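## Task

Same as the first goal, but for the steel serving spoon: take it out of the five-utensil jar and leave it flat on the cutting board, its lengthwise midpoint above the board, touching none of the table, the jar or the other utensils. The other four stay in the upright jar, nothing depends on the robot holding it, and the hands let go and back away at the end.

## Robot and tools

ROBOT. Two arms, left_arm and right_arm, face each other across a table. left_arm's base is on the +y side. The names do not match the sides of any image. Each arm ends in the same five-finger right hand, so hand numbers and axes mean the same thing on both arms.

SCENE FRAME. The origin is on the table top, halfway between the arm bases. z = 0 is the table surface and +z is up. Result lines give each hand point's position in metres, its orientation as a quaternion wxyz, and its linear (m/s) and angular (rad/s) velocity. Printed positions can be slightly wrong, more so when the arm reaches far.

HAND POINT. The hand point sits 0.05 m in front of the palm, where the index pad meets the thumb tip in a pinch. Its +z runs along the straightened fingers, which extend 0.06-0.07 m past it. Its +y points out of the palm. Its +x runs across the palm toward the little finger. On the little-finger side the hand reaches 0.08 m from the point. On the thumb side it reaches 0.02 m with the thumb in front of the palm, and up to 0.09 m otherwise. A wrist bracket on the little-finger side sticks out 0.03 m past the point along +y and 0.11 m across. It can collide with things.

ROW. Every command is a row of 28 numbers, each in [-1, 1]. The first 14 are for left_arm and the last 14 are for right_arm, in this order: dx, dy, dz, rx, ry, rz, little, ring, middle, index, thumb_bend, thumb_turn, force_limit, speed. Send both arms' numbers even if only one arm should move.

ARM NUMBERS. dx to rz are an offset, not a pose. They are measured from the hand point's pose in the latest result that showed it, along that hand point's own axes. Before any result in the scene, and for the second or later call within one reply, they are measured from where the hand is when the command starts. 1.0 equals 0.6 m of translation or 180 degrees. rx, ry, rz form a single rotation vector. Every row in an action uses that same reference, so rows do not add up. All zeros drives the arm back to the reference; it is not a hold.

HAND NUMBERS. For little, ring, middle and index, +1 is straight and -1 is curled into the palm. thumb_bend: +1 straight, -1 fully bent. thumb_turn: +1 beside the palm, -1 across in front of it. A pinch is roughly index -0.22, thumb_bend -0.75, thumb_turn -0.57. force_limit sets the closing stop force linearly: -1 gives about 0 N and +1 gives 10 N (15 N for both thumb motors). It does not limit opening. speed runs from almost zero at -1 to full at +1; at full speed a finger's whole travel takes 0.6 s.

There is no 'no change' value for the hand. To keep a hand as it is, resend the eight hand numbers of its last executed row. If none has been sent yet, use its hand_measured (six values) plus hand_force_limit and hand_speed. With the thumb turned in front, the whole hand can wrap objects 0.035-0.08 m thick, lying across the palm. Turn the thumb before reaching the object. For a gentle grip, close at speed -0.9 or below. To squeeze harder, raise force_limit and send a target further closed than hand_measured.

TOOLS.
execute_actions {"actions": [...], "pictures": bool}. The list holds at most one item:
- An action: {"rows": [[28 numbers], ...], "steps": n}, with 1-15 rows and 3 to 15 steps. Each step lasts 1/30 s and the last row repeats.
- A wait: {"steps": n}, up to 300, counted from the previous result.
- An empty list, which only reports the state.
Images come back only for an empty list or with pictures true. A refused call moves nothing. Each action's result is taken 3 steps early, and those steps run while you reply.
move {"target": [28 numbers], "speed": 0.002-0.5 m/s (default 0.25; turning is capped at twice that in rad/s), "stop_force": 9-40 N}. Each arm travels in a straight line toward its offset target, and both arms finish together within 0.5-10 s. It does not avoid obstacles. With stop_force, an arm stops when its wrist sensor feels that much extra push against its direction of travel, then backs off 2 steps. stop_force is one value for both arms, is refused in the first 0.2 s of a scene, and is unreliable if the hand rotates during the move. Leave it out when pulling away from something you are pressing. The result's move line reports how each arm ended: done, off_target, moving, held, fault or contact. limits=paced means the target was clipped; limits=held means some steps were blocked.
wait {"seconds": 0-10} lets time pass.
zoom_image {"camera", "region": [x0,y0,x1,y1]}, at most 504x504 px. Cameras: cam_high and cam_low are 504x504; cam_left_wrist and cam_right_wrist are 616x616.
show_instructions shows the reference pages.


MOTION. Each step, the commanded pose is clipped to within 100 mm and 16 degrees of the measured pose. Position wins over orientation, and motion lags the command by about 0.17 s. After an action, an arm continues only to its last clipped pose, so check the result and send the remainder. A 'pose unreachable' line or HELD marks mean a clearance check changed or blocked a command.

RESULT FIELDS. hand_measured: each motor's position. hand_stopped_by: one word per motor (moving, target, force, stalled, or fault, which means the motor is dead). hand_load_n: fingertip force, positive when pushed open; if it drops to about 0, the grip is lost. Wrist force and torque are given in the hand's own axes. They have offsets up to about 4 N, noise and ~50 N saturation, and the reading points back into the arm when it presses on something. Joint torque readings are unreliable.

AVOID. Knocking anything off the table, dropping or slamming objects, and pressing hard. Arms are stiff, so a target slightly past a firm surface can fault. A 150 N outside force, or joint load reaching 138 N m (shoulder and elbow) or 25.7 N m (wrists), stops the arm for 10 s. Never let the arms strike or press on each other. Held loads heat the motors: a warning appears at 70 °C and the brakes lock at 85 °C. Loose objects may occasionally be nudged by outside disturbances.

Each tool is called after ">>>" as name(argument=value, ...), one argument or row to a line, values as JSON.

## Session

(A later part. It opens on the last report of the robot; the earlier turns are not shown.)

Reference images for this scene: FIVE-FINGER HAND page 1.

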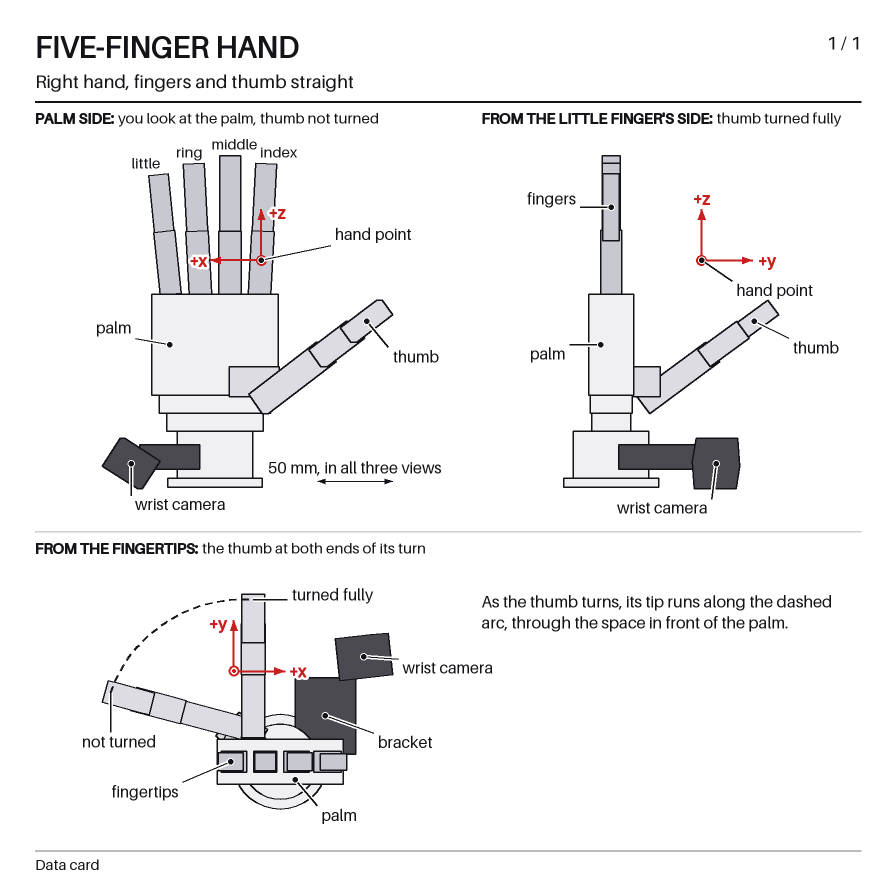

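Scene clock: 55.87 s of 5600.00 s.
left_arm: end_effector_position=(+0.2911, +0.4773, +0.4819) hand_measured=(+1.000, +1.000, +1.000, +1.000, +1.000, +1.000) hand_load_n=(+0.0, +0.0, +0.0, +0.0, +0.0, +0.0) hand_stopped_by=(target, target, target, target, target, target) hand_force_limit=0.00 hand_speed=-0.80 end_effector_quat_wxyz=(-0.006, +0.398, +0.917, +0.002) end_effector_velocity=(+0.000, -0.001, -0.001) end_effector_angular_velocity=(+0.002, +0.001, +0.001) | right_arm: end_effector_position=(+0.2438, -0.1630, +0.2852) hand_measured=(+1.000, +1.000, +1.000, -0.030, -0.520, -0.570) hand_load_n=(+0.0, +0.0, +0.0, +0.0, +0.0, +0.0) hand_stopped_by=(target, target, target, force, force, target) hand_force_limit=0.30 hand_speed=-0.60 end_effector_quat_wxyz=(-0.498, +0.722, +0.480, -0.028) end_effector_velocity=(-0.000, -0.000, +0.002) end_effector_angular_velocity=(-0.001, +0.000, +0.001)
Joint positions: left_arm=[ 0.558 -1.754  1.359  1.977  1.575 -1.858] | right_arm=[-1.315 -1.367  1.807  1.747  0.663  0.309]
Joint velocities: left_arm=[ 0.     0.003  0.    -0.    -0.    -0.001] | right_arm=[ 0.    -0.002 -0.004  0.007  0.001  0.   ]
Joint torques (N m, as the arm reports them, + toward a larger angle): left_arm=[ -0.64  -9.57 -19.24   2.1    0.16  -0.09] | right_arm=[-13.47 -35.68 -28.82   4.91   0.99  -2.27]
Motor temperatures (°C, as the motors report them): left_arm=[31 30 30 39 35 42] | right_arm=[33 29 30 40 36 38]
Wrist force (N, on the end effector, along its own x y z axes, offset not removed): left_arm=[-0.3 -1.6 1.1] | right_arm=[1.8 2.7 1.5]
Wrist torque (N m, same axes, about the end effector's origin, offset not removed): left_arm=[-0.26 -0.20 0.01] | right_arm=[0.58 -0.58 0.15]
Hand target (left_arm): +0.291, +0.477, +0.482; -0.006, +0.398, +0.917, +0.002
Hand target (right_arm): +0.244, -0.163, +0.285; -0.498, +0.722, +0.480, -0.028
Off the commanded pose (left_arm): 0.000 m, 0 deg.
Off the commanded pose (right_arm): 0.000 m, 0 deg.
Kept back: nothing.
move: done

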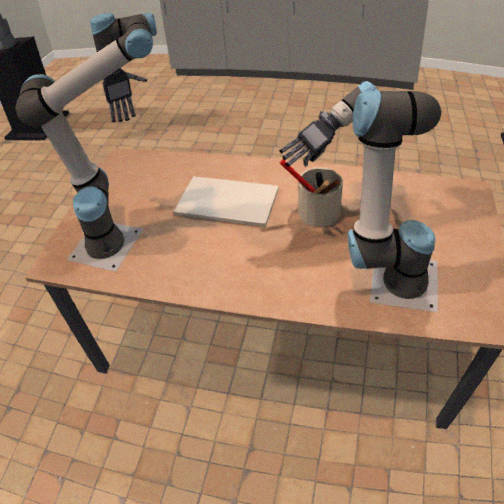

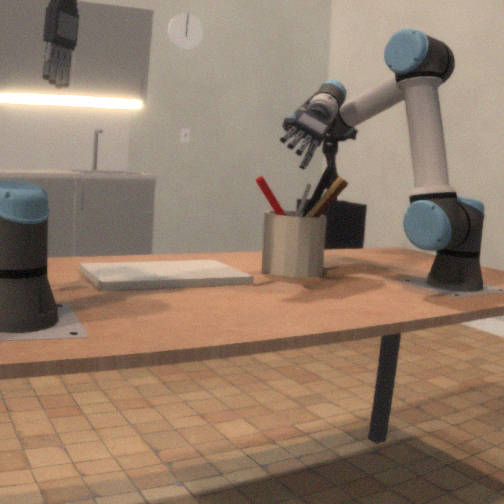

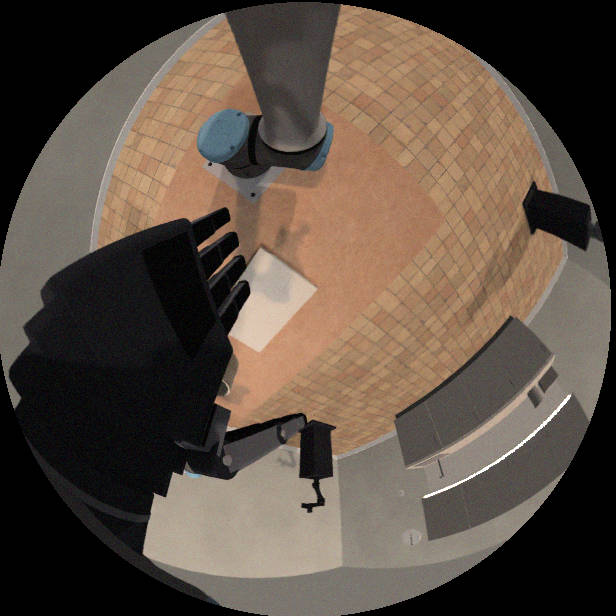

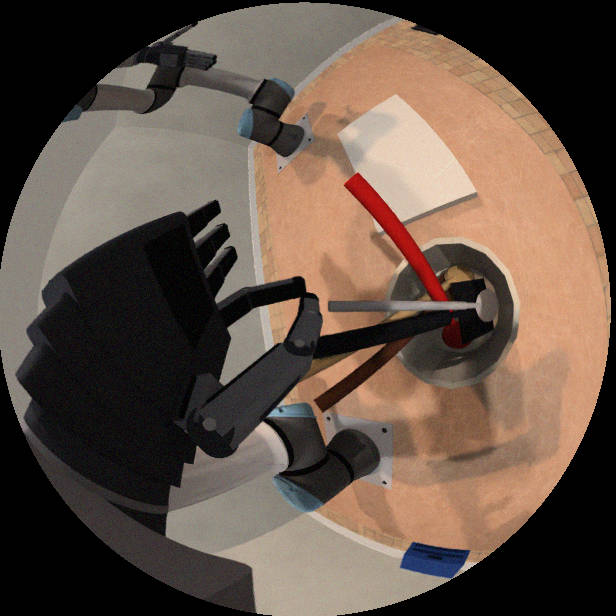

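>>> move(
  target=[0,0,0,0,0,0,1,1,1,1,1,1,0,-0.8, -0.066,0.04,0.067,0,0,0,1,1,1,0.7,-0.1,-0.75,0.3,0],
  speed=0.06,
)

>>> move(
  target=[0,0,0,0,0,0,1,1,1,1,1,1,0,-0.8, 0,0.06,0,0,0,0,1,1,1,0.7,-0.1,-0.75,0.3,0],
  speed=0.03,
)

>>> execute_actions(
  actions=[
    {"rows":[[0,0,0,0,0,0,1,1,1,1,1,1,0,-0.8, 0,0,0,0,0,0,1,1,1,-0.4,-0.9,-0.75,0.3,-0.6]],"steps":5},
  ],
)

>>> wait(
  seconds=2.5,
)

Scene clock: 57.63 s of 5600.00 s.
left_arm: end_effector_position=(+0.2911, +0.4773, +0.4819) hand_measured=(+1.000, +1.000, +1.000, +1.000, +1.000, +1.000) hand_load_n=(+0.0, +0.0, +0.0, +0.0, +0.0, +0.0) hand_stopped_by=(target, target, target, target, target, target) hand_force_limit=0.00 hand_speed=-0.80 end_effector_quat_wxyz=(-0.006, +0.398, +0.917, +0.002) end_effector_velocity=(-0.000, -0.000, +0.000) end_effector_angular_velocity=(-0.001, -0.000, +0.001) | right_arm: end_effector_position=(+0.2177, -0.1647, +0.2301) hand_measured=(+1.000, +1.000, +1.000, +0.700, -0.100, -0.750) hand_load_n=(+0.0, +0.0, +0.0, +0.0, +0.0, +0.0) hand_stopped_by=(target, target, target, target, target, target) hand_force_limit=0.30 hand_speed=0.00 end_effector_quat_wxyz=(-0.498, +0.722, +0.480, -0.028) end_effector_velocity=(-0.001, -0.000, -0.003) end_effector_angular_velocity=(-0.001, +0.000, -0.000)
Joint positions: left_arm=[ 0.558 -1.754  1.359  1.977  1.575 -1.858] | right_arm=[-1.303 -1.351  1.946  1.58   0.656  0.325]
Joint velocities: left_arm=[-0.    -0.    -0.    -0.     0.    -0.001] | right_arm=[ 0.001  0.001  0.006 -0.009 -0.     0.003]
Joint torques (N m, as the arm reports them, + toward a larger angle): left_arm=[ -0.55  -9.8  -19.42   2.06   0.13  -0.08] | right_arm=[ 14.83 -14.2   -5.75  -0.27  -2.81   2.29]
Motor temperatures (°C, as the motors report them): left_arm=[31 30 30 39 35 42] | right_arm=[33 29 30 40 36 38]
Wrist force (N, on the end effector, along its own x y z axes, offset not removed): left_arm=[-0.5 -0.3 0.9] | right_arm=[0.7 2.9 1.9]
Wrist torque (N m, same axes, about the end effector's origin, offset not removed): left_arm=[0.00 -0.18 0.08] | right_arm=[0.48 -0.36 0.16]
Hand target (left_arm): +0.291, +0.477, +0.482; -0.006, +0.398, +0.917, +0.002
Hand target (right_arm): +0.218, -0.165, +0.230; -0.498, +0.722, +0.480, -0.028
Off the commanded pose (left_arm): 0.000 m, 0 deg.
Off the commanded pose (right_arm): 0.000 m, 0 deg.
Kept back: nothing.
move: done

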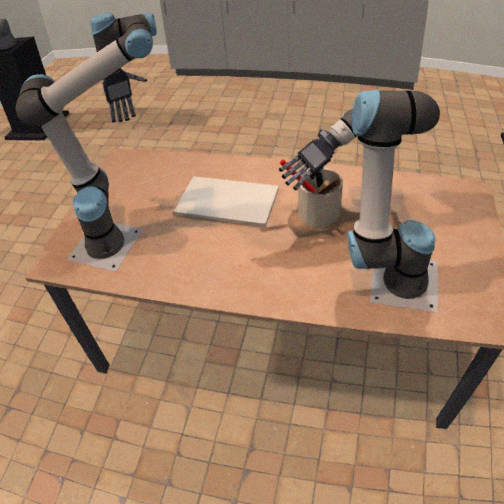

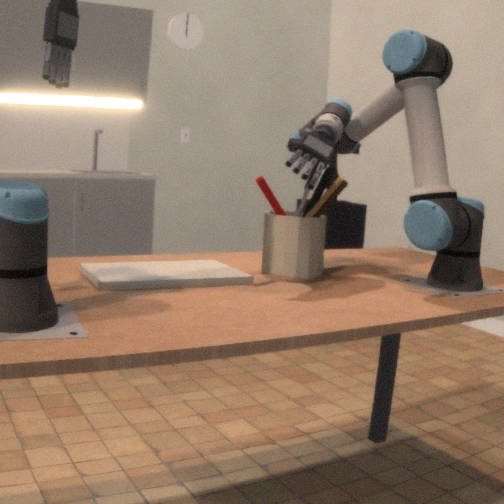

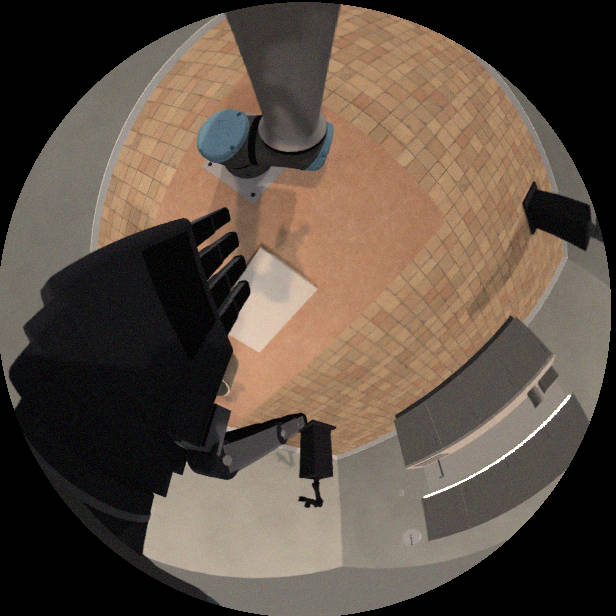

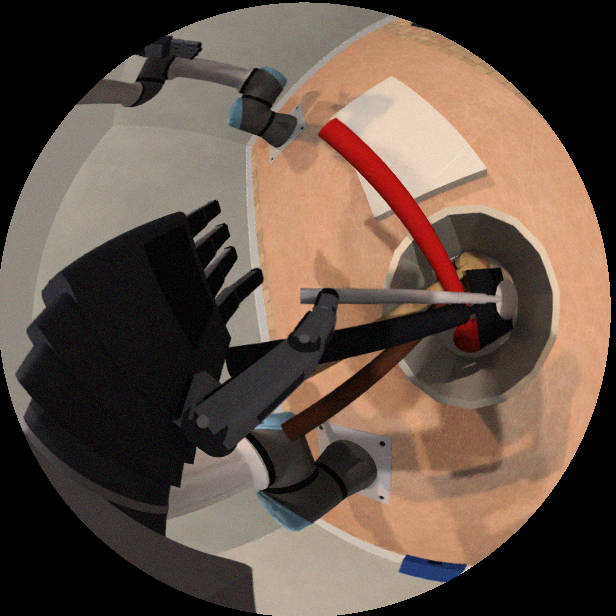

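Scene clock: 59.23 s of 5600.00 s.
left_arm: end_effector_position=(+0.2911, +0.4773, +0.4819) hand_measured=(+1.000, +1.000, +1.000, +1.000, +1.000, +1.000) hand_load_n=(+0.0, +0.0, +0.0, +0.0, +0.0, +0.0) hand_stopped_by=(target, target, target, target, target, target) hand_force_limit=0.00 hand_speed=-0.80 end_effector_quat_wxyz=(-0.006, +0.398, +0.917, +0.002) end_effector_velocity=(+0.000, +0.000, +0.000) end_effector_angular_velocity=(+0.001, -0.001, +0.000) | right_arm: end_effector_position=(+0.2414, -0.1662, +0.2035) hand_measured=(+1.000, +1.000, +1.000, +0.700, -0.100, -0.750) hand_load_n=(+0.0, +0.0, +0.0, +0.0, +0.0, +0.0) hand_stopped_by=(target, target, target, target, target, target) hand_force_limit=0.30 hand_speed=0.00 end_effector_quat_wxyz=(-0.498, +0.722, +0.480, -0.028) end_effector_velocity=(+0.002, -0.000, -0.002) end_effector_angular_velocity=(-0.000, +0.001, -0.001)
Joint positions: left_arm=[ 0.558 -1.754  1.359  1.977  1.575 -1.858] | right_arm=[-1.322 -1.271  1.926  1.539  0.668  0.299]
Joint velocities: left_arm=[ 0.    -0.    -0.001  0.001 -0.001  0.   ] | right_arm=[-0.002  0.006 -0.002 -0.003  0.    -0.001]
Joint torques (N m, as the arm reports them, + toward a larger angle): left_arm=[ -0.06  -9.08 -18.8    2.17   0.12  -0.07] | right_arm=[-12.87 -16.77 -25.92   0.13   0.76  -2.15]
Motor temperatures (°C, as the motors report them): left_arm=[31 30 30 39 35 42] | right_arm=[33 29 30 40 36 38]
Wrist force (N, on the end effector, along its own x y z axes, offset not removed): left_arm=[-1.0 -1.1 0.2] | right_arm=[0.5 1.0 1.6]
Wrist torque (N m, same axes, about the end effector's origin, offset not removed): left_arm=[-0.04 -0.09 -0.03] | right_arm=[0.15 -0.28 0.02]
Hand target (left_arm): +0.291, +0.477, +0.482; -0.006, +0.398, +0.917, +0.002
Hand target (right_arm): +0.242, -0.166, +0.203; -0.498, +0.722, +0.480, -0.028
Off the commanded pose (left_arm): 0.000 m, 0 deg.
Off the commanded pose (right_arm): 0.000 m, 0 deg.
Kept back: nothing.
move: done

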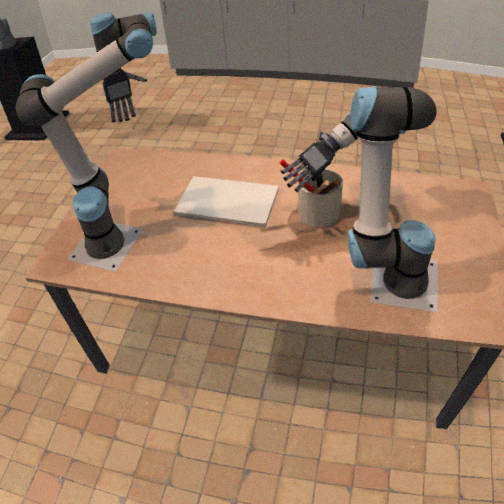

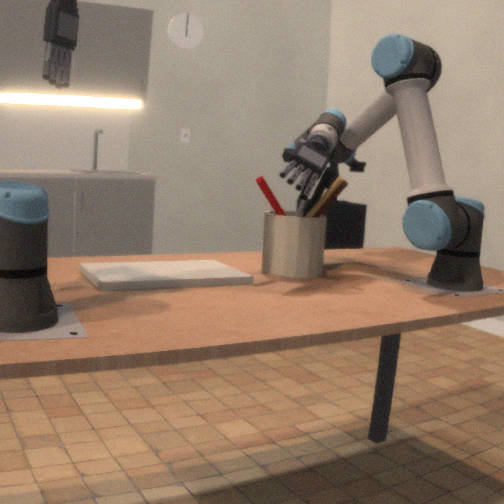

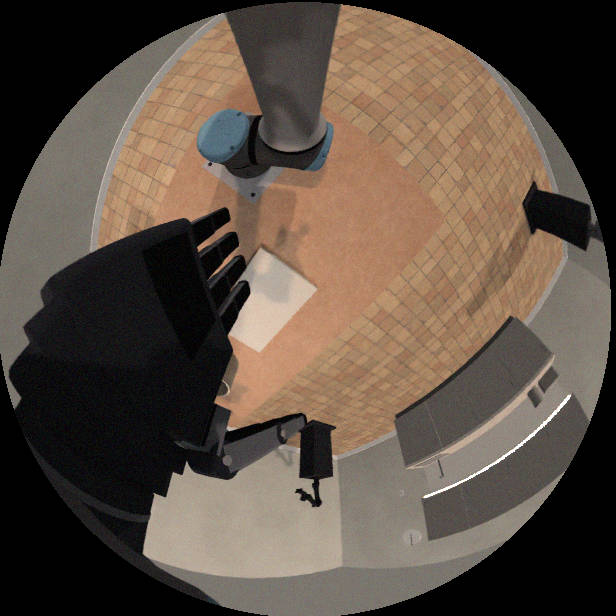

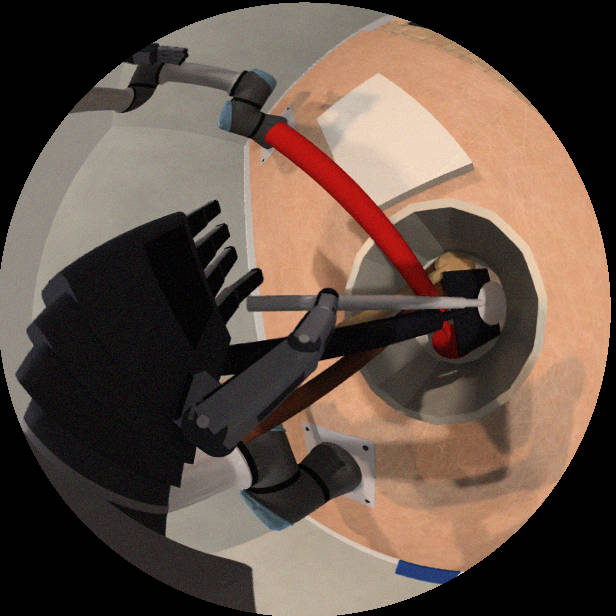

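Scene clock: 59.30 s of 5600.00 s.
left_arm: end_effector_position=(+0.2911, +0.4773, +0.4819) hand_measured=(+1.000, +1.000, +1.000, +1.000, +1.000, +1.000) hand_load_n=(+0.0, +0.0, +0.0, +0.0, +0.0, +0.0) hand_stopped_by=(target, target, target, target, target, target) hand_force_limit=0.00 hand_speed=-0.80 end_effector_quat_wxyz=(-0.006, +0.398, +0.917, +0.002) end_effector_velocity=(-0.000, +0.000, +0.000) end_effector_angular_velocity=(-0.001, -0.001, +0.001) | right_arm: end_effector_position=(+0.2415, -0.1662, +0.2034) hand_measured=(+1.000, +1.000, +1.000, +0.700, -0.100, -0.750) hand_load_n=(+0.0, +0.0, +0.0, +0.0, +0.0, +0.0) hand_stopped_by=(target, target, target, moving, moving, target) hand_force_limit=0.30 hand_speed=-0.60 end_effector_quat_wxyz=(-0.498, +0.722, +0.480, -0.028) end_effector_velocity=(+0.001, -0.000, +0.000) end_effector_angular_velocity=(+0.001, +0.000, -0.003)
Joint positions: left_arm=[ 0.558 -1.754  1.359  1.977  1.575 -1.858] | right_arm=[-1.322 -1.271  1.926  1.539  0.668  0.299]
Joint velocities: left_arm=[-0.    -0.001 -0.    -0.    -0.    -0.001] | right_arm=[-0.002  0.    -0.    -0.    -0.001 -0.   ]
Joint torques (N m, as the arm reports them, + toward a larger angle): left_arm=[ -0.62  -9.41 -19.05   2.17   0.13  -0.09] | right_arm=[-12.17 -16.51 -24.56   0.25   0.68  -2.19]
Motor temperatures (°C, as the motors report them): left_arm=[31 30 30 39 35 42] | right_arm=[33 29 30 40 36 38]
Wrist force (N, on the end effector, along its own x y z axes, offset not removed): left_arm=[0.1 -1.5 -0.8] | right_arm=[1.1 3.7 2.4]
Wrist torque (N m, same axes, about the end effector's origin, offset not removed): left_arm=[-0.12 -0.19 0.07] | right_arm=[0.65 -0.42 0.19]
Steps of this call (steps 1 to 2: the first 2 steps of this action). Readings (end_effector_position | what the end effector reports):
1: left_arm (+0.2911, +0.4773, +0.4819) | right_arm (+0.2415, -0.1662, +0.2035) | left_arm hand_measured=(+1.000, +1.000, +1.000, +1.000, +1.000, +1.000) hand_load_n=(+0.0, +0.0, +0.0, +0.0, +0.0, +0.0) hand_stopped_by=(target, target, target, target, target, target) hand_force_limit=0.00 hand_speed=-0.80 | right_arm hand_measured=(+1.000, +1.000, +1.000, +0.700, -0.100, -0.750) hand_load_n=(+0.0, +0.0, +0.0, +0.0, +0.0, +0.0) hand_stopped_by=(target, target, target, moving, moving, target) hand_force_limit=0.30 hand_speed=-0.60
2: the state above

Scene clock: 61.90 s of 5600.00 s.
left_arm: end_effector_position=(+0.2911, +0.4773, +0.4819) hand_measured=(+1.000, +1.000, +1.000, +1.000, +1.000, +1.000) hand_load_n=(+0.0, +0.0, +0.0, +0.0, +0.0, +0.0) hand_stopped_by=(target, target, target, target, target, target) hand_force_limit=0.00 hand_speed=-0.80 end_effector_quat_wxyz=(-0.006, +0.398, +0.917, +0.002) end_effector_velocity=(+0.000, -0.001, -0.000) end_effector_angular_velocity=(+0.002, -0.000, -0.002) | right_arm: end_effector_position=(+0.2414, -0.1662, +0.2035) hand_measured=(+1.000, +1.000, +1.000, -0.050, -0.512, -0.750) hand_load_n=(+0.0, +0.0, +0.0, +7.0, +15.0, -2.0) hand_stopped_by=(target, target, target, force, force, target) hand_force_limit=0.30 hand_speed=-0.60 end_effector_quat_wxyz=(-0.498, +0.722, +0.480, -0.028) end_effector_velocity=(+0.000, +0.000, +0.000) end_effector_angular_velocity=(+0.002, +0.001, -0.001)
Joint positions: left_arm=[ 0.558 -1.754  1.359  1.977  1.575 -1.858] | right_arm=[-1.322 -1.271  1.926  1.539  0.668  0.299]
Joint velocities: left_arm=[-0.002  0.001 -0.     0.001 -0.001 -0.   ] | right_arm=[-0.     0.     0.     0.    -0.002 -0.   ]
Joint torques (N m, as the arm reports them, + toward a larger angle): left_arm=[ -0.47  -9.72 -19.15   2.08   0.06  -0.16] | right_arm=[ 11.1  -26.04  -2.97   2.94  -3.2    2.35]
Motor temperatures (°C, as the motors report them): left_arm=[31 30 30 39 35 42] | right_arm=[33 29 30 40 36 38]
Wrist force (N, on the end effector, along its own x y z axes, offset not removed): left_arm=[0.5 -1.8 1.1] | right_arm=[1.7 -1.2 -5.4]
Wrist torque (N m, same axes, about the end effector's origin, offset not removed): left_arm=[-0.21 -0.37 0.06] | right_arm=[-0.73 -0.46 0.00]
Hand target (left_arm): +0.291, +0.477, +0.482; -0.006, +0.398, +0.917, +0.002
Hand target (right_arm): +0.241, -0.166, +0.204; -0.498, +0.722, +0.480, -0.028
Off the commanded pose (left_arm): 0.000 m, 0 deg.
Off the commanded pose (right_arm): 0.000 m, 0 deg.
Kept back: nothing.
Steps of this call (steps 1 to 3: the last 3 steps of your previous action; steps 4 to 78: nothing new was sent). Readings (end_effector_position | what the end effector reports):
1: left_arm (+0.2911, +0.4773, +0.4819) | right_arm (+0.2415, -0.1662, +0.2034) | left_arm hand_measured=(+1.000, +1.000, +1.000, +1.000, +1.000, +1.000) hand_load_n=(+0.0, +0.0, +0.0, +0.0, +0.0, +0.0) hand_stopped_by=(target, target, target, target, target, target) hand_force_limit=0.00 hand_speed=-0.80 | right_arm hand_measured=(+1.000, +1.000, +1.000, +0.700, -0.100, -0.750) hand_load_n=(+0.0, +0.0, +0.0, +0.0, +0.0, +0.0) hand_stopped_by=(target, target, target, moving, moving, target) hand_force_limit=0.30 hand_speed=-0.60
2: left_arm (+0.2911, +0.4773, +0.4819) | right_arm (+0.2415, -0.1662, +0.2034) | left_arm hand_measured=(+1.000, +1.000, +1.000, +1.000, +1.000, +1.000) hand_load_n=(+0.0, +0.0, +0.0, +0.0, +0.0, +0.0) hand_stopped_by=(target, target, target, target, target, target) hand_force_limit=0.00 hand_speed=-0.80 | right_arm hand_measured=(+1.000, +1.000, +1.000, +0.680, -0.112, -0.750) hand_load_n=(+0.0, +0.0, +0.0, +0.0, +0.0, +0.0) hand_stopped_by=(target, target, target, moving, moving, target) hand_force_limit=0.30 hand_speed=-0.60
4: left_arm (+0.2911, +0.4773, +0.4819) | right_arm (+0.2415, -0.1662, +0.2034) | left_arm hand_measured=(+1.000, +1.000, +1.000, +1.000, +1.000, +1.000) hand_load_n=(+0.0, +0.0, +0.0, +0.0, +0.0, +0.0) hand_stopped_by=(target, target, target, target, target, target) hand_force_limit=0.00 hand_speed=-0.80 | right_arm hand_measured=(+1.000, +1.000, +1.000, +0.636, -0.140, -0.750) hand_load_n=(+0.0, +0.0, +0.0, +0.0, +1.0, +0.0) hand_stopped_by=(target, target, target, moving, moving, target) hand_force_limit=0.30 hand_speed=-0.60
8: left_arm (+0.2911, +0.4773, +0.4819) | right_arm (+0.2415, -0.1662, +0.2034) | left_arm hand_measured=(+1.000, +1.000, +1.000, +1.000, +1.000, +1.000) hand_load_n=(+0.0, +0.0, +0.0, +0.0, +0.0, +0.0) hand_stopped_by=(target, target, target, target, target, target) hand_force_limit=0.00 hand_speed=-0.80 | right_arm hand_measured=(+1.000, +1.000, +1.000, +0.546, -0.194, -0.750) hand_load_n=(+0.0, +0.0, +0.0, +0.0, +1.5, +0.0) hand_stopped_by=(target, target, target, moving, moving, target) hand_force_limit=0.30 hand_speed=-0.60
78: the state above

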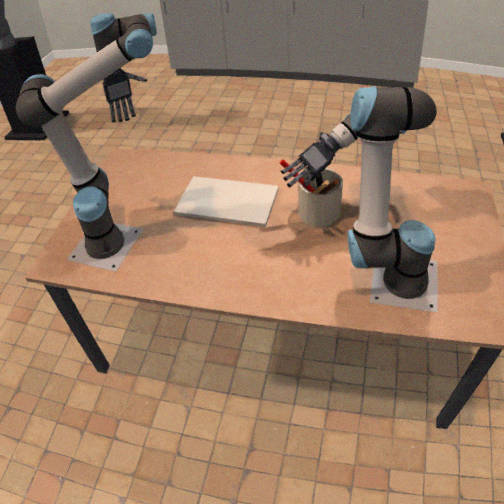

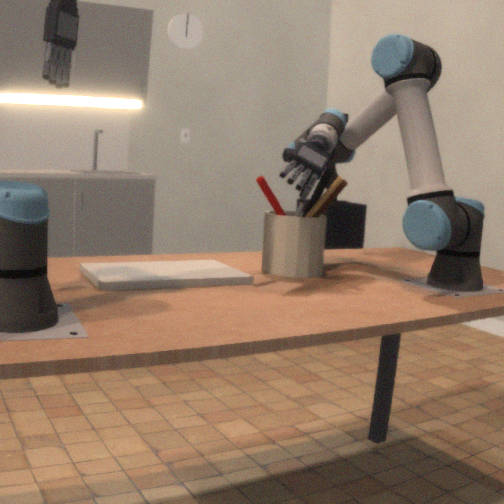

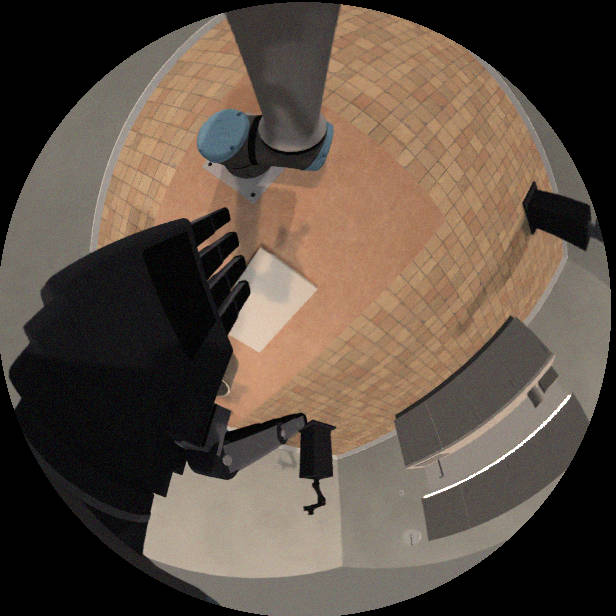

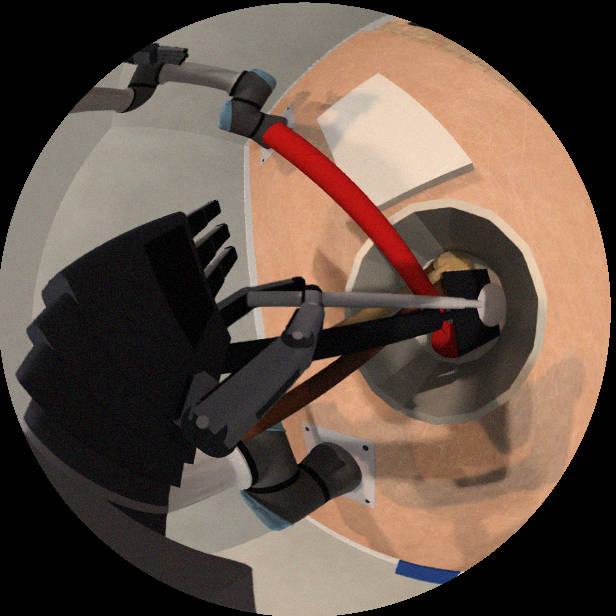

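>>> move(
  target=[0,0,0,0,0,0,1,1,1,1,1,1,0,-0.8, 0,-0.03,0,0,0,0,1,1,1,0.7,-0.1,-0.75,0.3,0],
  speed=0.02,
)

>>> execute_actions(
  actions=[
    {"rows":[[0,0,0,0,0,0,1,1,1,1,1,1,0,-0.8, 0,0,0,0,0,0,1,1,1,-0.4,-0.9,-0.75,0.3,-0.6]],"steps":5},
  ],
)

>>> wait(
  seconds=2.5,
)

>>> move(
  target=[0,0,0,0,0,0,1,1,1,1,1,1,0,-0.8, 0.058,-0.1,-0.067,0,0,0,1,1,1,-0.4,-0.9,-0.75,0.3,-0.6],
  speed=0.03,
)

Scene clock: 64.30 s of 5600.00 s.
left_arm: end_effector_position=(+0.2911, +0.4773, +0.4819) hand_measured=(+1.000, +1.000, +1.000, +1.000, +1.000, +1.000) hand_load_n=(+0.0, +0.0, +0.0, +0.0, +0.0, +0.0) hand_stopped_by=(target, target, target, target, target, target) hand_force_limit=0.00 hand_speed=-0.80 end_effector_quat_wxyz=(-0.006, +0.398, +0.917, +0.002) end_effector_velocity=(-0.000, +0.001, +0.000) end_effector_angular_velocity=(-0.001, +0.001, +0.001) | right_arm: end_effector_position=(+0.2297, -0.1654, +0.2167) hand_measured=(+1.000, +1.000, +1.000, +0.700, -0.100, -0.750) hand_load_n=(+0.0, +0.0, +0.0, +0.0, +0.0, +0.0) hand_stopped_by=(target, target, target, target, target, target) hand_force_limit=0.30 hand_speed=0.00 end_effector_quat_wxyz=(-0.498, +0.722, +0.480, -0.028) end_effector_velocity=(-0.001, -0.000, +0.002) end_effector_angular_velocity=(+0.001, -0.001, -0.001)
Joint positions: left_arm=[ 0.558 -1.754  1.359  1.977  1.575 -1.858] | right_arm=[-1.313 -1.311  1.937  1.559  0.662  0.312]
Joint velocities: left_arm=[ 0.001 -0.001  0.     0.     0.001  0.   ] | right_arm=[-0.    -0.007  0.001  0.003 -0.001  0.001]
Joint torques (N m, as the arm reports them, + toward a larger angle): left_arm=[ -0.23  -9.65 -19.26   2.22   0.11  -0.11] | right_arm=[ 14.42 -34.36  -4.47   5.17  -2.77   2.06]
Motor temperatures (°C, as the motors report them): left_arm=[31 30 30 39 35 42] | right_arm=[33 29 30 40 36 38]
Wrist force (N, on the end effector, along its own x y z axes, offset not removed): left_arm=[0.5 -1.5 1.0] | right_arm=[1.0 2.3 2.5]
Wrist torque (N m, same axes, about the end effector's origin, offset not removed): left_arm=[-0.27 -0.35 0.05] | right_arm=[0.43 -0.43 0.11]
Hand target (left_arm): +0.291, +0.477, +0.482; -0.006, +0.398, +0.917, +0.002
Hand target (right_arm): +0.229, -0.165, +0.217; -0.498, +0.722, +0.480, -0.028
Off the commanded pose (left_arm): 0.000 m, 0 deg.
Off the commanded pose (right_arm): 0.000 m, 0 deg.
Kept back: nothing.
move: done

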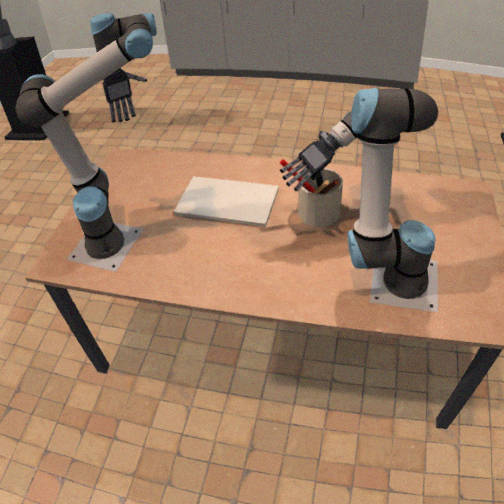

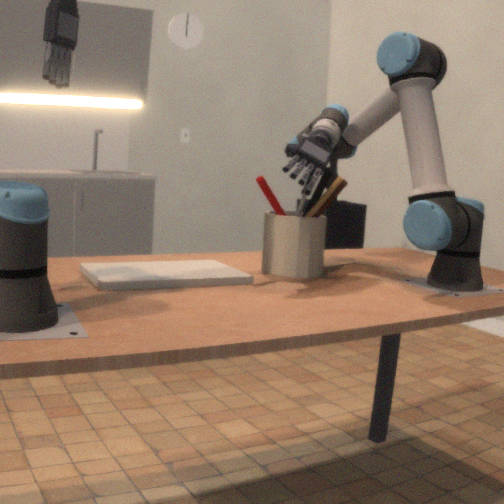

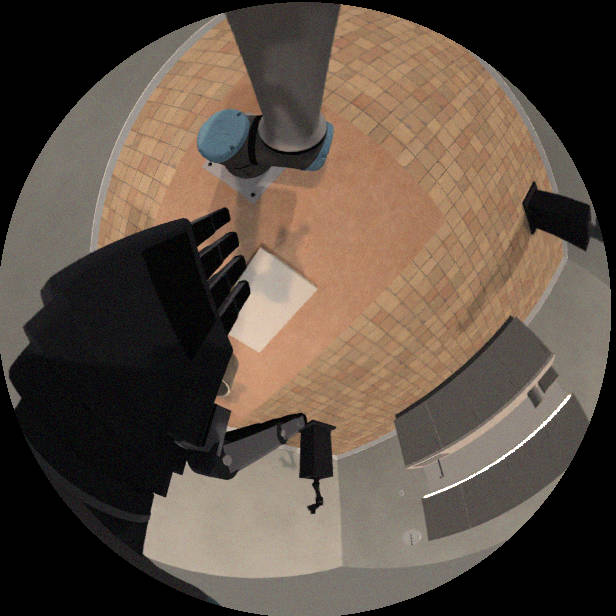

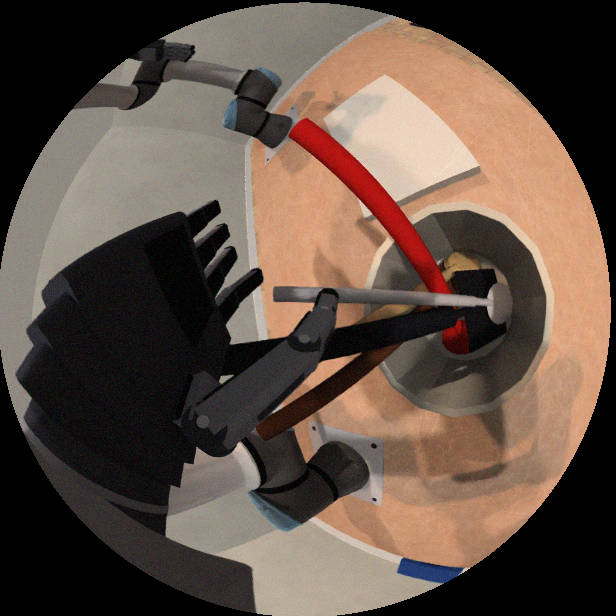

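Scene clock: 64.37 s of 5600.00 s.
left_arm: end_effector_position=(+0.2911, +0.4773, +0.4819) hand_measured=(+1.000, +1.000, +1.000, +1.000, +1.000, +1.000) hand_load_n=(+0.0, +0.0, +0.0, +0.0, +0.0, +0.0) hand_stopped_by=(target, target, target, target, target, target) hand_force_limit=0.00 hand_speed=-0.80 end_effector_quat_wxyz=(-0.006, +0.398, +0.917, +0.002) end_effector_velocity=(+0.000, -0.000, -0.000) end_effector_angular_velocity=(+0.001, +0.000, -0.001) | right_arm: end_effector_position=(+0.2296, -0.1654, +0.2168) hand_measured=(+1.000, +1.000, +1.000, +0.700, -0.100, -0.750) hand_load_n=(+0.0, +0.0, +0.0, +0.0, +0.0, +0.0) hand_stopped_by=(target, target, target, moving, moving, target) hand_force_limit=0.30 hand_speed=-0.60 end_effector_quat_wxyz=(-0.498, +0.722, +0.480, -0.028) end_effector_velocity=(-0.000, +0.000, +0.000) end_effector_angular_velocity=(-0.000, -0.001, +0.001)
Joint positions: left_arm=[ 0.558 -1.754  1.359  1.977  1.575 -1.858] | right_arm=[-1.313 -1.311  1.937  1.559  0.662  0.312]
Joint velocities: left_arm=[ 0.001  0.001  0.    -0.    -0.     0.002] | right_arm=[ 0.001 -0.001 -0.     0.     0.     0.   ]
Joint torques (N m, as the arm reports them, + toward a larger angle): left_arm=[ -0.5   -9.75 -19.62   2.14   0.08  -0.05] | right_arm=[ 13.92 -35.72  -5.54   5.34  -2.83   2.44]
Motor temperatures (°C, as the motors report them): left_arm=[31 30 30 39 35 42] | right_arm=[33 29 30 40 36 38]
Wrist force (N, on the end effector, along its own x y z axes, offset not removed): left_arm=[-0.5 -1.9 0.9] | right_arm=[2.7 2.1 2.0]
Wrist torque (N m, same axes, about the end effector's origin, offset not removed): left_arm=[-0.34 -0.23 -0.05] | right_arm=[0.39 -0.58 0.21]
Steps of this call (steps 1 to 2: the first 2 steps of this action). Readings (end_effector_position | what the end effector reports):
1: left_arm (+0.2911, +0.4773, +0.4819) | right_arm (+0.2297, -0.1654, +0.2167) | left_arm hand_measured=(+1.000, +1.000, +1.000, +1.000, +1.000, +1.000) hand_load_n=(+0.0, +0.0, +0.0, +0.0, +0.0, +0.0) hand_stopped_by=(target, target, target, target, target, target) hand_force_limit=0.00 hand_speed=-0.80 | right_arm hand_measured=(+1.000, +1.000, +1.000, +0.700, -0.100, -0.750) hand_load_n=(+0.0, +0.0, +0.0, +0.0, +0.0, +0.0) hand_stopped_by=(target, target, target, moving, moving, target) hand_force_limit=0.30 hand_speed=-0.60
2: the state above

Scene clock: 66.97 s of 5600.00 s.
left_arm: end_effector_position=(+0.2911, +0.4773, +0.4819) hand_measured=(+1.000, +1.000, +1.000, +1.000, +1.000, +1.000) hand_load_n=(+0.0, +0.0, +0.0, +0.0, +0.0, +0.0) hand_stopped_by=(target, target, target, target, target, target) hand_force_limit=0.00 hand_speed=-0.80 end_effector_quat_wxyz=(-0.006, +0.398, +0.917, +0.002) end_effector_velocity=(-0.000, -0.000, +0.000) end_effector_angular_velocity=(-0.000, +0.000, -0.001) | right_arm: end_effector_position=(+0.2297, -0.1654, +0.2167) hand_measured=(+1.000, +1.000, +1.000, -0.074, -0.614, -0.750) hand_load_n=(+0.0, +0.0, +0.0, +7.5, +9.5, +0.0) hand_stopped_by=(target, target, target, force, force, target) hand_force_limit=0.30 hand_speed=-0.60 end_effector_quat_wxyz=(-0.498, +0.722, +0.480, -0.028) end_effector_velocity=(-0.000, -0.000, -0.000) end_effector_angular_velocity=(-0.001, -0.001, +0.001)
Joint positions: left_arm=[ 0.558 -1.754  1.359  1.977  1.575 -1.858] | right_arm=[-1.313 -1.311  1.937  1.559  0.662  0.312]
Joint velocities: left_arm=[-0.001 -0.    -0.     0.     0.     0.001] | right_arm=[-0.    -0.     0.     0.     0.001 -0.001]
Joint torques (N m, as the arm reports them, + toward a larger angle): left_arm=[ -0.64  -9.46 -19.19   2.11   0.05  -0.06] | right_arm=[-11.92 -14.99 -25.54   2.12   0.39  -2.21]
Motor temperatures (°C, as the motors report them): left_arm=[31 30 30 39 35 42] | right_arm=[33 29 30 40 36 38]
Wrist force (N, on the end effector, along its own x y z axes, offset not removed): left_arm=[-1.0 -1.1 0.4] | right_arm=[0.3 2.1 0.0]
Wrist torque (N m, same axes, about the end effector's origin, offset not removed): left_arm=[-0.12 -0.07 -0.05] | right_arm=[-0.02 -0.23 0.05]
Hand target (left_arm): +0.291, +0.477, +0.482; -0.006, +0.398, +0.917, +0.002
Hand target (right_arm): +0.230, -0.165, +0.217; -0.498, +0.722, +0.480, -0.028
Off the commanded pose (left_arm): 0.000 m, 0 deg.
Off the commanded pose (right_arm): 0.000 m, 0 deg.
Kept back: nothing.
Steps of this call (steps 1 to 3: the last 3 steps of your previous action; steps 4 to 78: nothing new was sent). Readings (end_effector_position | what the end effector reports):
1: left_arm (+0.2911, +0.4773, +0.4819) | right_arm (+0.2296, -0.1654, +0.2168) | left_arm hand_measured=(+1.000, +1.000, +1.000, +1.000, +1.000, +1.000) hand_load_n=(+0.0, +0.0, +0.0, +0.0, +0.0, +0.0) hand_stopped_by=(target, target, target, target, target, target) hand_force_limit=0.00 hand_speed=-0.80 | right_arm hand_measured=(+1.000, +1.000, +1.000, +0.700, -0.100, -0.750) hand_load_n=(+0.0, +0.0, +0.0, +0.0, +0.0, +0.0) hand_stopped_by=(target, target, target, moving, moving, target) hand_force_limit=0.30 hand_speed=-0.60
2: left_arm (+0.2911, +0.4773, +0.4819) | right_arm (+0.2296, -0.1654, +0.2168) | left_arm hand_measured=(+1.000, +1.000, +1.000, +1.000, +1.000, +1.000) hand_load_n=(+0.0, +0.0, +0.0, +0.0, +0.0, +0.0) hand_stopped_by=(target, target, target, target, target, target) hand_force_limit=0.00 hand_speed=-0.80 | right_arm hand_measured=(+1.000, +1.000, +1.000, +0.680, -0.112, -0.750) hand_load_n=(+0.0, +0.0, +0.0, +0.0, +0.0, +0.0) hand_stopped_by=(target, target, target, moving, moving, target) hand_force_limit=0.30 hand_speed=-0.60
4: left_arm (+0.2911, +0.4773, +0.4819) | right_arm (+0.2296, -0.1654, +0.2168) | left_arm hand_measured=(+1.000, +1.000, +1.000, +1.000, +1.000, +1.000) hand_load_n=(+0.0, +0.0, +0.0, +0.0, +0.0, +0.0) hand_stopped_by=(target, target, target, target, target, target) hand_force_limit=0.00 hand_speed=-0.80 | right_arm hand_measured=(+1.000, +1.000, +1.000, +0.636, -0.140, -0.750) hand_load_n=(+0.0, +0.0, +0.0, +0.0, +0.0, +0.0) hand_stopped_by=(target, target, target, moving, moving, target) hand_force_limit=0.30 hand_speed=-0.60
8: left_arm (+0.2911, +0.4773, +0.4819) | right_arm (+0.2296, -0.1654, +0.2168) | left_arm hand_measured=(+1.000, +1.000, +1.000, +1.000, +1.000, +1.000) hand_load_n=(+0.0, +0.0, +0.0, +0.0, +0.0, +0.0) hand_stopped_by=(target, target, target, target, target, target) hand_force_limit=0.00 hand_speed=-0.80 | right_arm hand_measured=(+1.000, +1.000, +1.000, +0.546, -0.196, -0.750) hand_load_n=(+0.0, +0.0, +0.0, +0.0, +0.0, +0.0) hand_stopped_by=(target, target, target, moving, moving, target) hand_force_limit=0.30 hand_speed=-0.60
78: the state above

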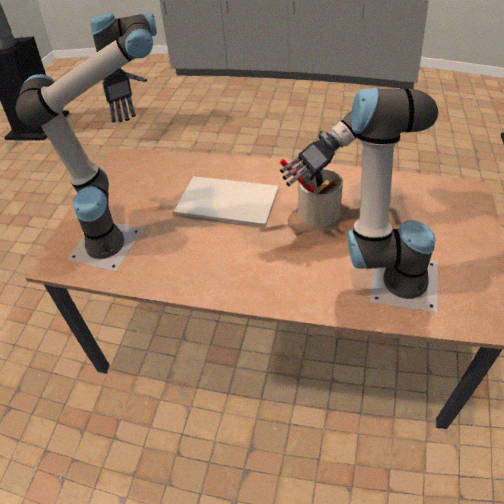

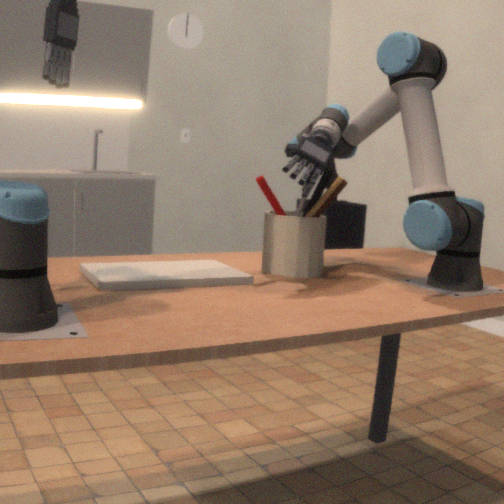

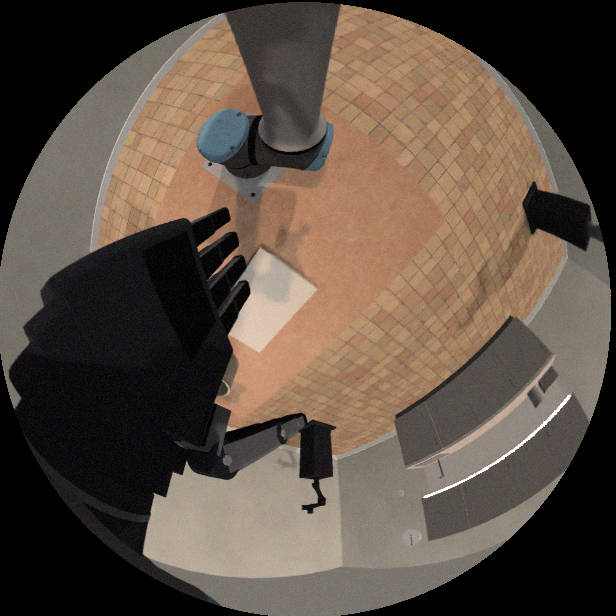

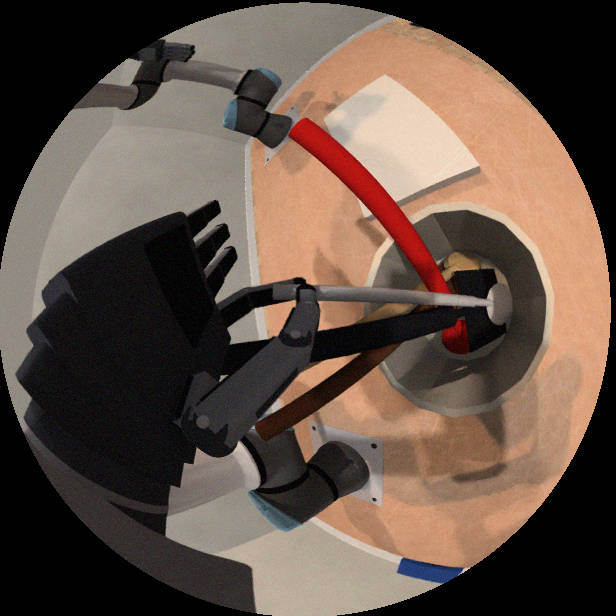

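Scene clock: 70.03 s of 5600.00 s.
left_arm: end_effector_position=(+0.2911, +0.4773, +0.4819) hand_measured=(+1.000, +1.000, +1.000, +1.000, +1.000, +1.000) hand_load_n=(+0.0, +0.0, +0.0, +0.0, +0.0, +0.0) hand_stopped_by=(target, target, target, target, target, target) hand_force_limit=0.00 hand_speed=-0.80 end_effector_quat_wxyz=(-0.006, +0.398, +0.917, +0.002) end_effector_velocity=(+0.001, -0.000, -0.000) end_effector_angular_velocity=(+0.002, -0.000, +0.001) | right_arm: end_effector_position=(+0.2294, -0.1657, +0.2965) hand_measured=(+1.000, +1.000, +1.000, -0.074, -0.620, -0.750) hand_load_n=(+0.0, +0.0, +0.0, +0.0, +0.0, +0.0) hand_stopped_by=(target, target, target, force, force, target) hand_force_limit=0.30 hand_speed=-0.60 end_effector_quat_wxyz=(-0.498, +0.722, +0.480, -0.028) end_effector_velocity=(+0.000, -0.000, +0.003) end_effector_angular_velocity=(+0.000, +0.000, -0.001)
Joint positions: left_arm=[ 0.558 -1.754  1.359  1.977  1.575 -1.858] | right_arm=[-1.314 -1.41   1.827  1.768  0.662  0.311]
Joint velocities: left_arm=[ 0.002  0.002  0.    -0.001 -0.001  0.001] | right_arm=[-0.001 -0.003 -0.004  0.007 -0.    -0.   ]
Joint torques (N m, as the arm reports them, + toward a larger angle): left_arm=[ -0.37  -9.73 -19.13   2.11   0.12  -0.13] | right_arm=[-12.58 -32.23 -29.11   5.77   1.02  -2.33]
Motor temperatures (°C, as the motors report them): left_arm=[31 30 30 39 35 42] | right_arm=[33 29 30 40 36 38]
Wrist force (N, on the end effector, along its own x y z axes, offset not removed): left_arm=[0.8 -1.7 0.5] | right_arm=[2.5 2.2 2.0]
Wrist torque (N m, same axes, about the end effector's origin, offset not removed): left_arm=[-0.22 -0.38 0.13] | right_arm=[0.39 -0.70 0.13]
Hand target (left_arm): +0.291, +0.477, +0.482; -0.006, +0.398, +0.917, +0.002
Hand target (right_arm): +0.229, -0.166, +0.297; -0.498, +0.722, +0.480, -0.028
Off the commanded pose (left_arm): 0.000 m, 0 deg.
Off the commanded pose (right_arm): 0.000 m, 0 deg.
Kept back: nothing.
move: done

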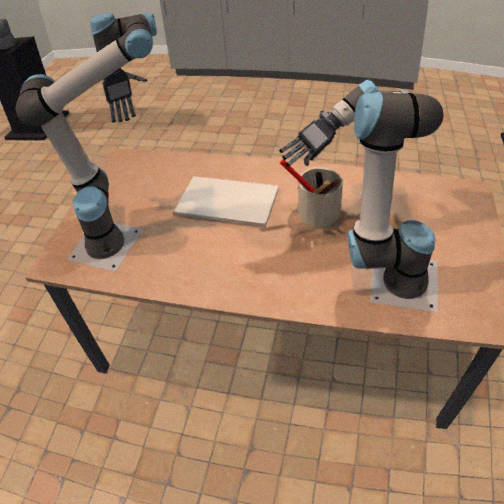

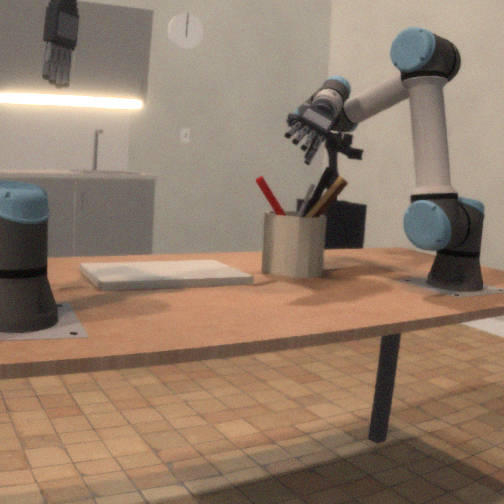

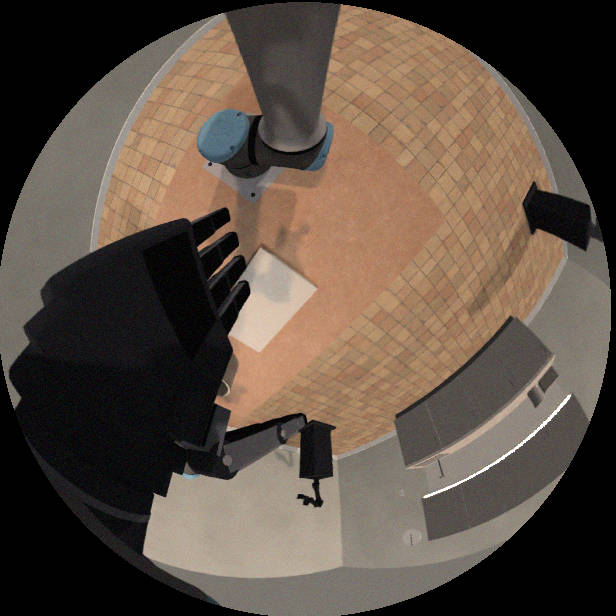

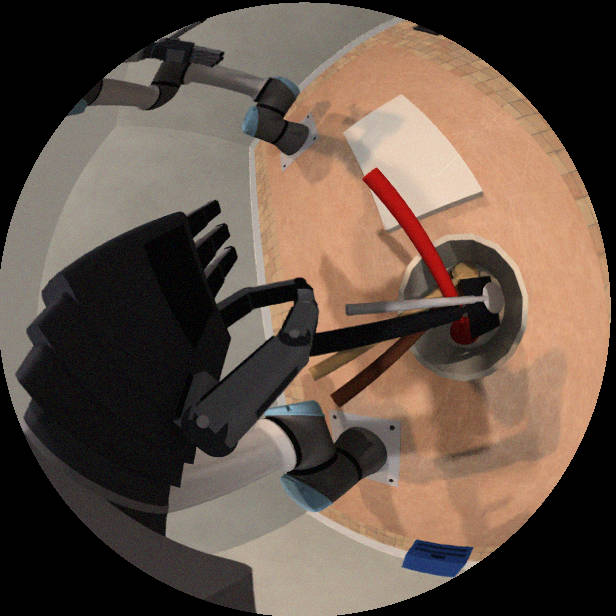

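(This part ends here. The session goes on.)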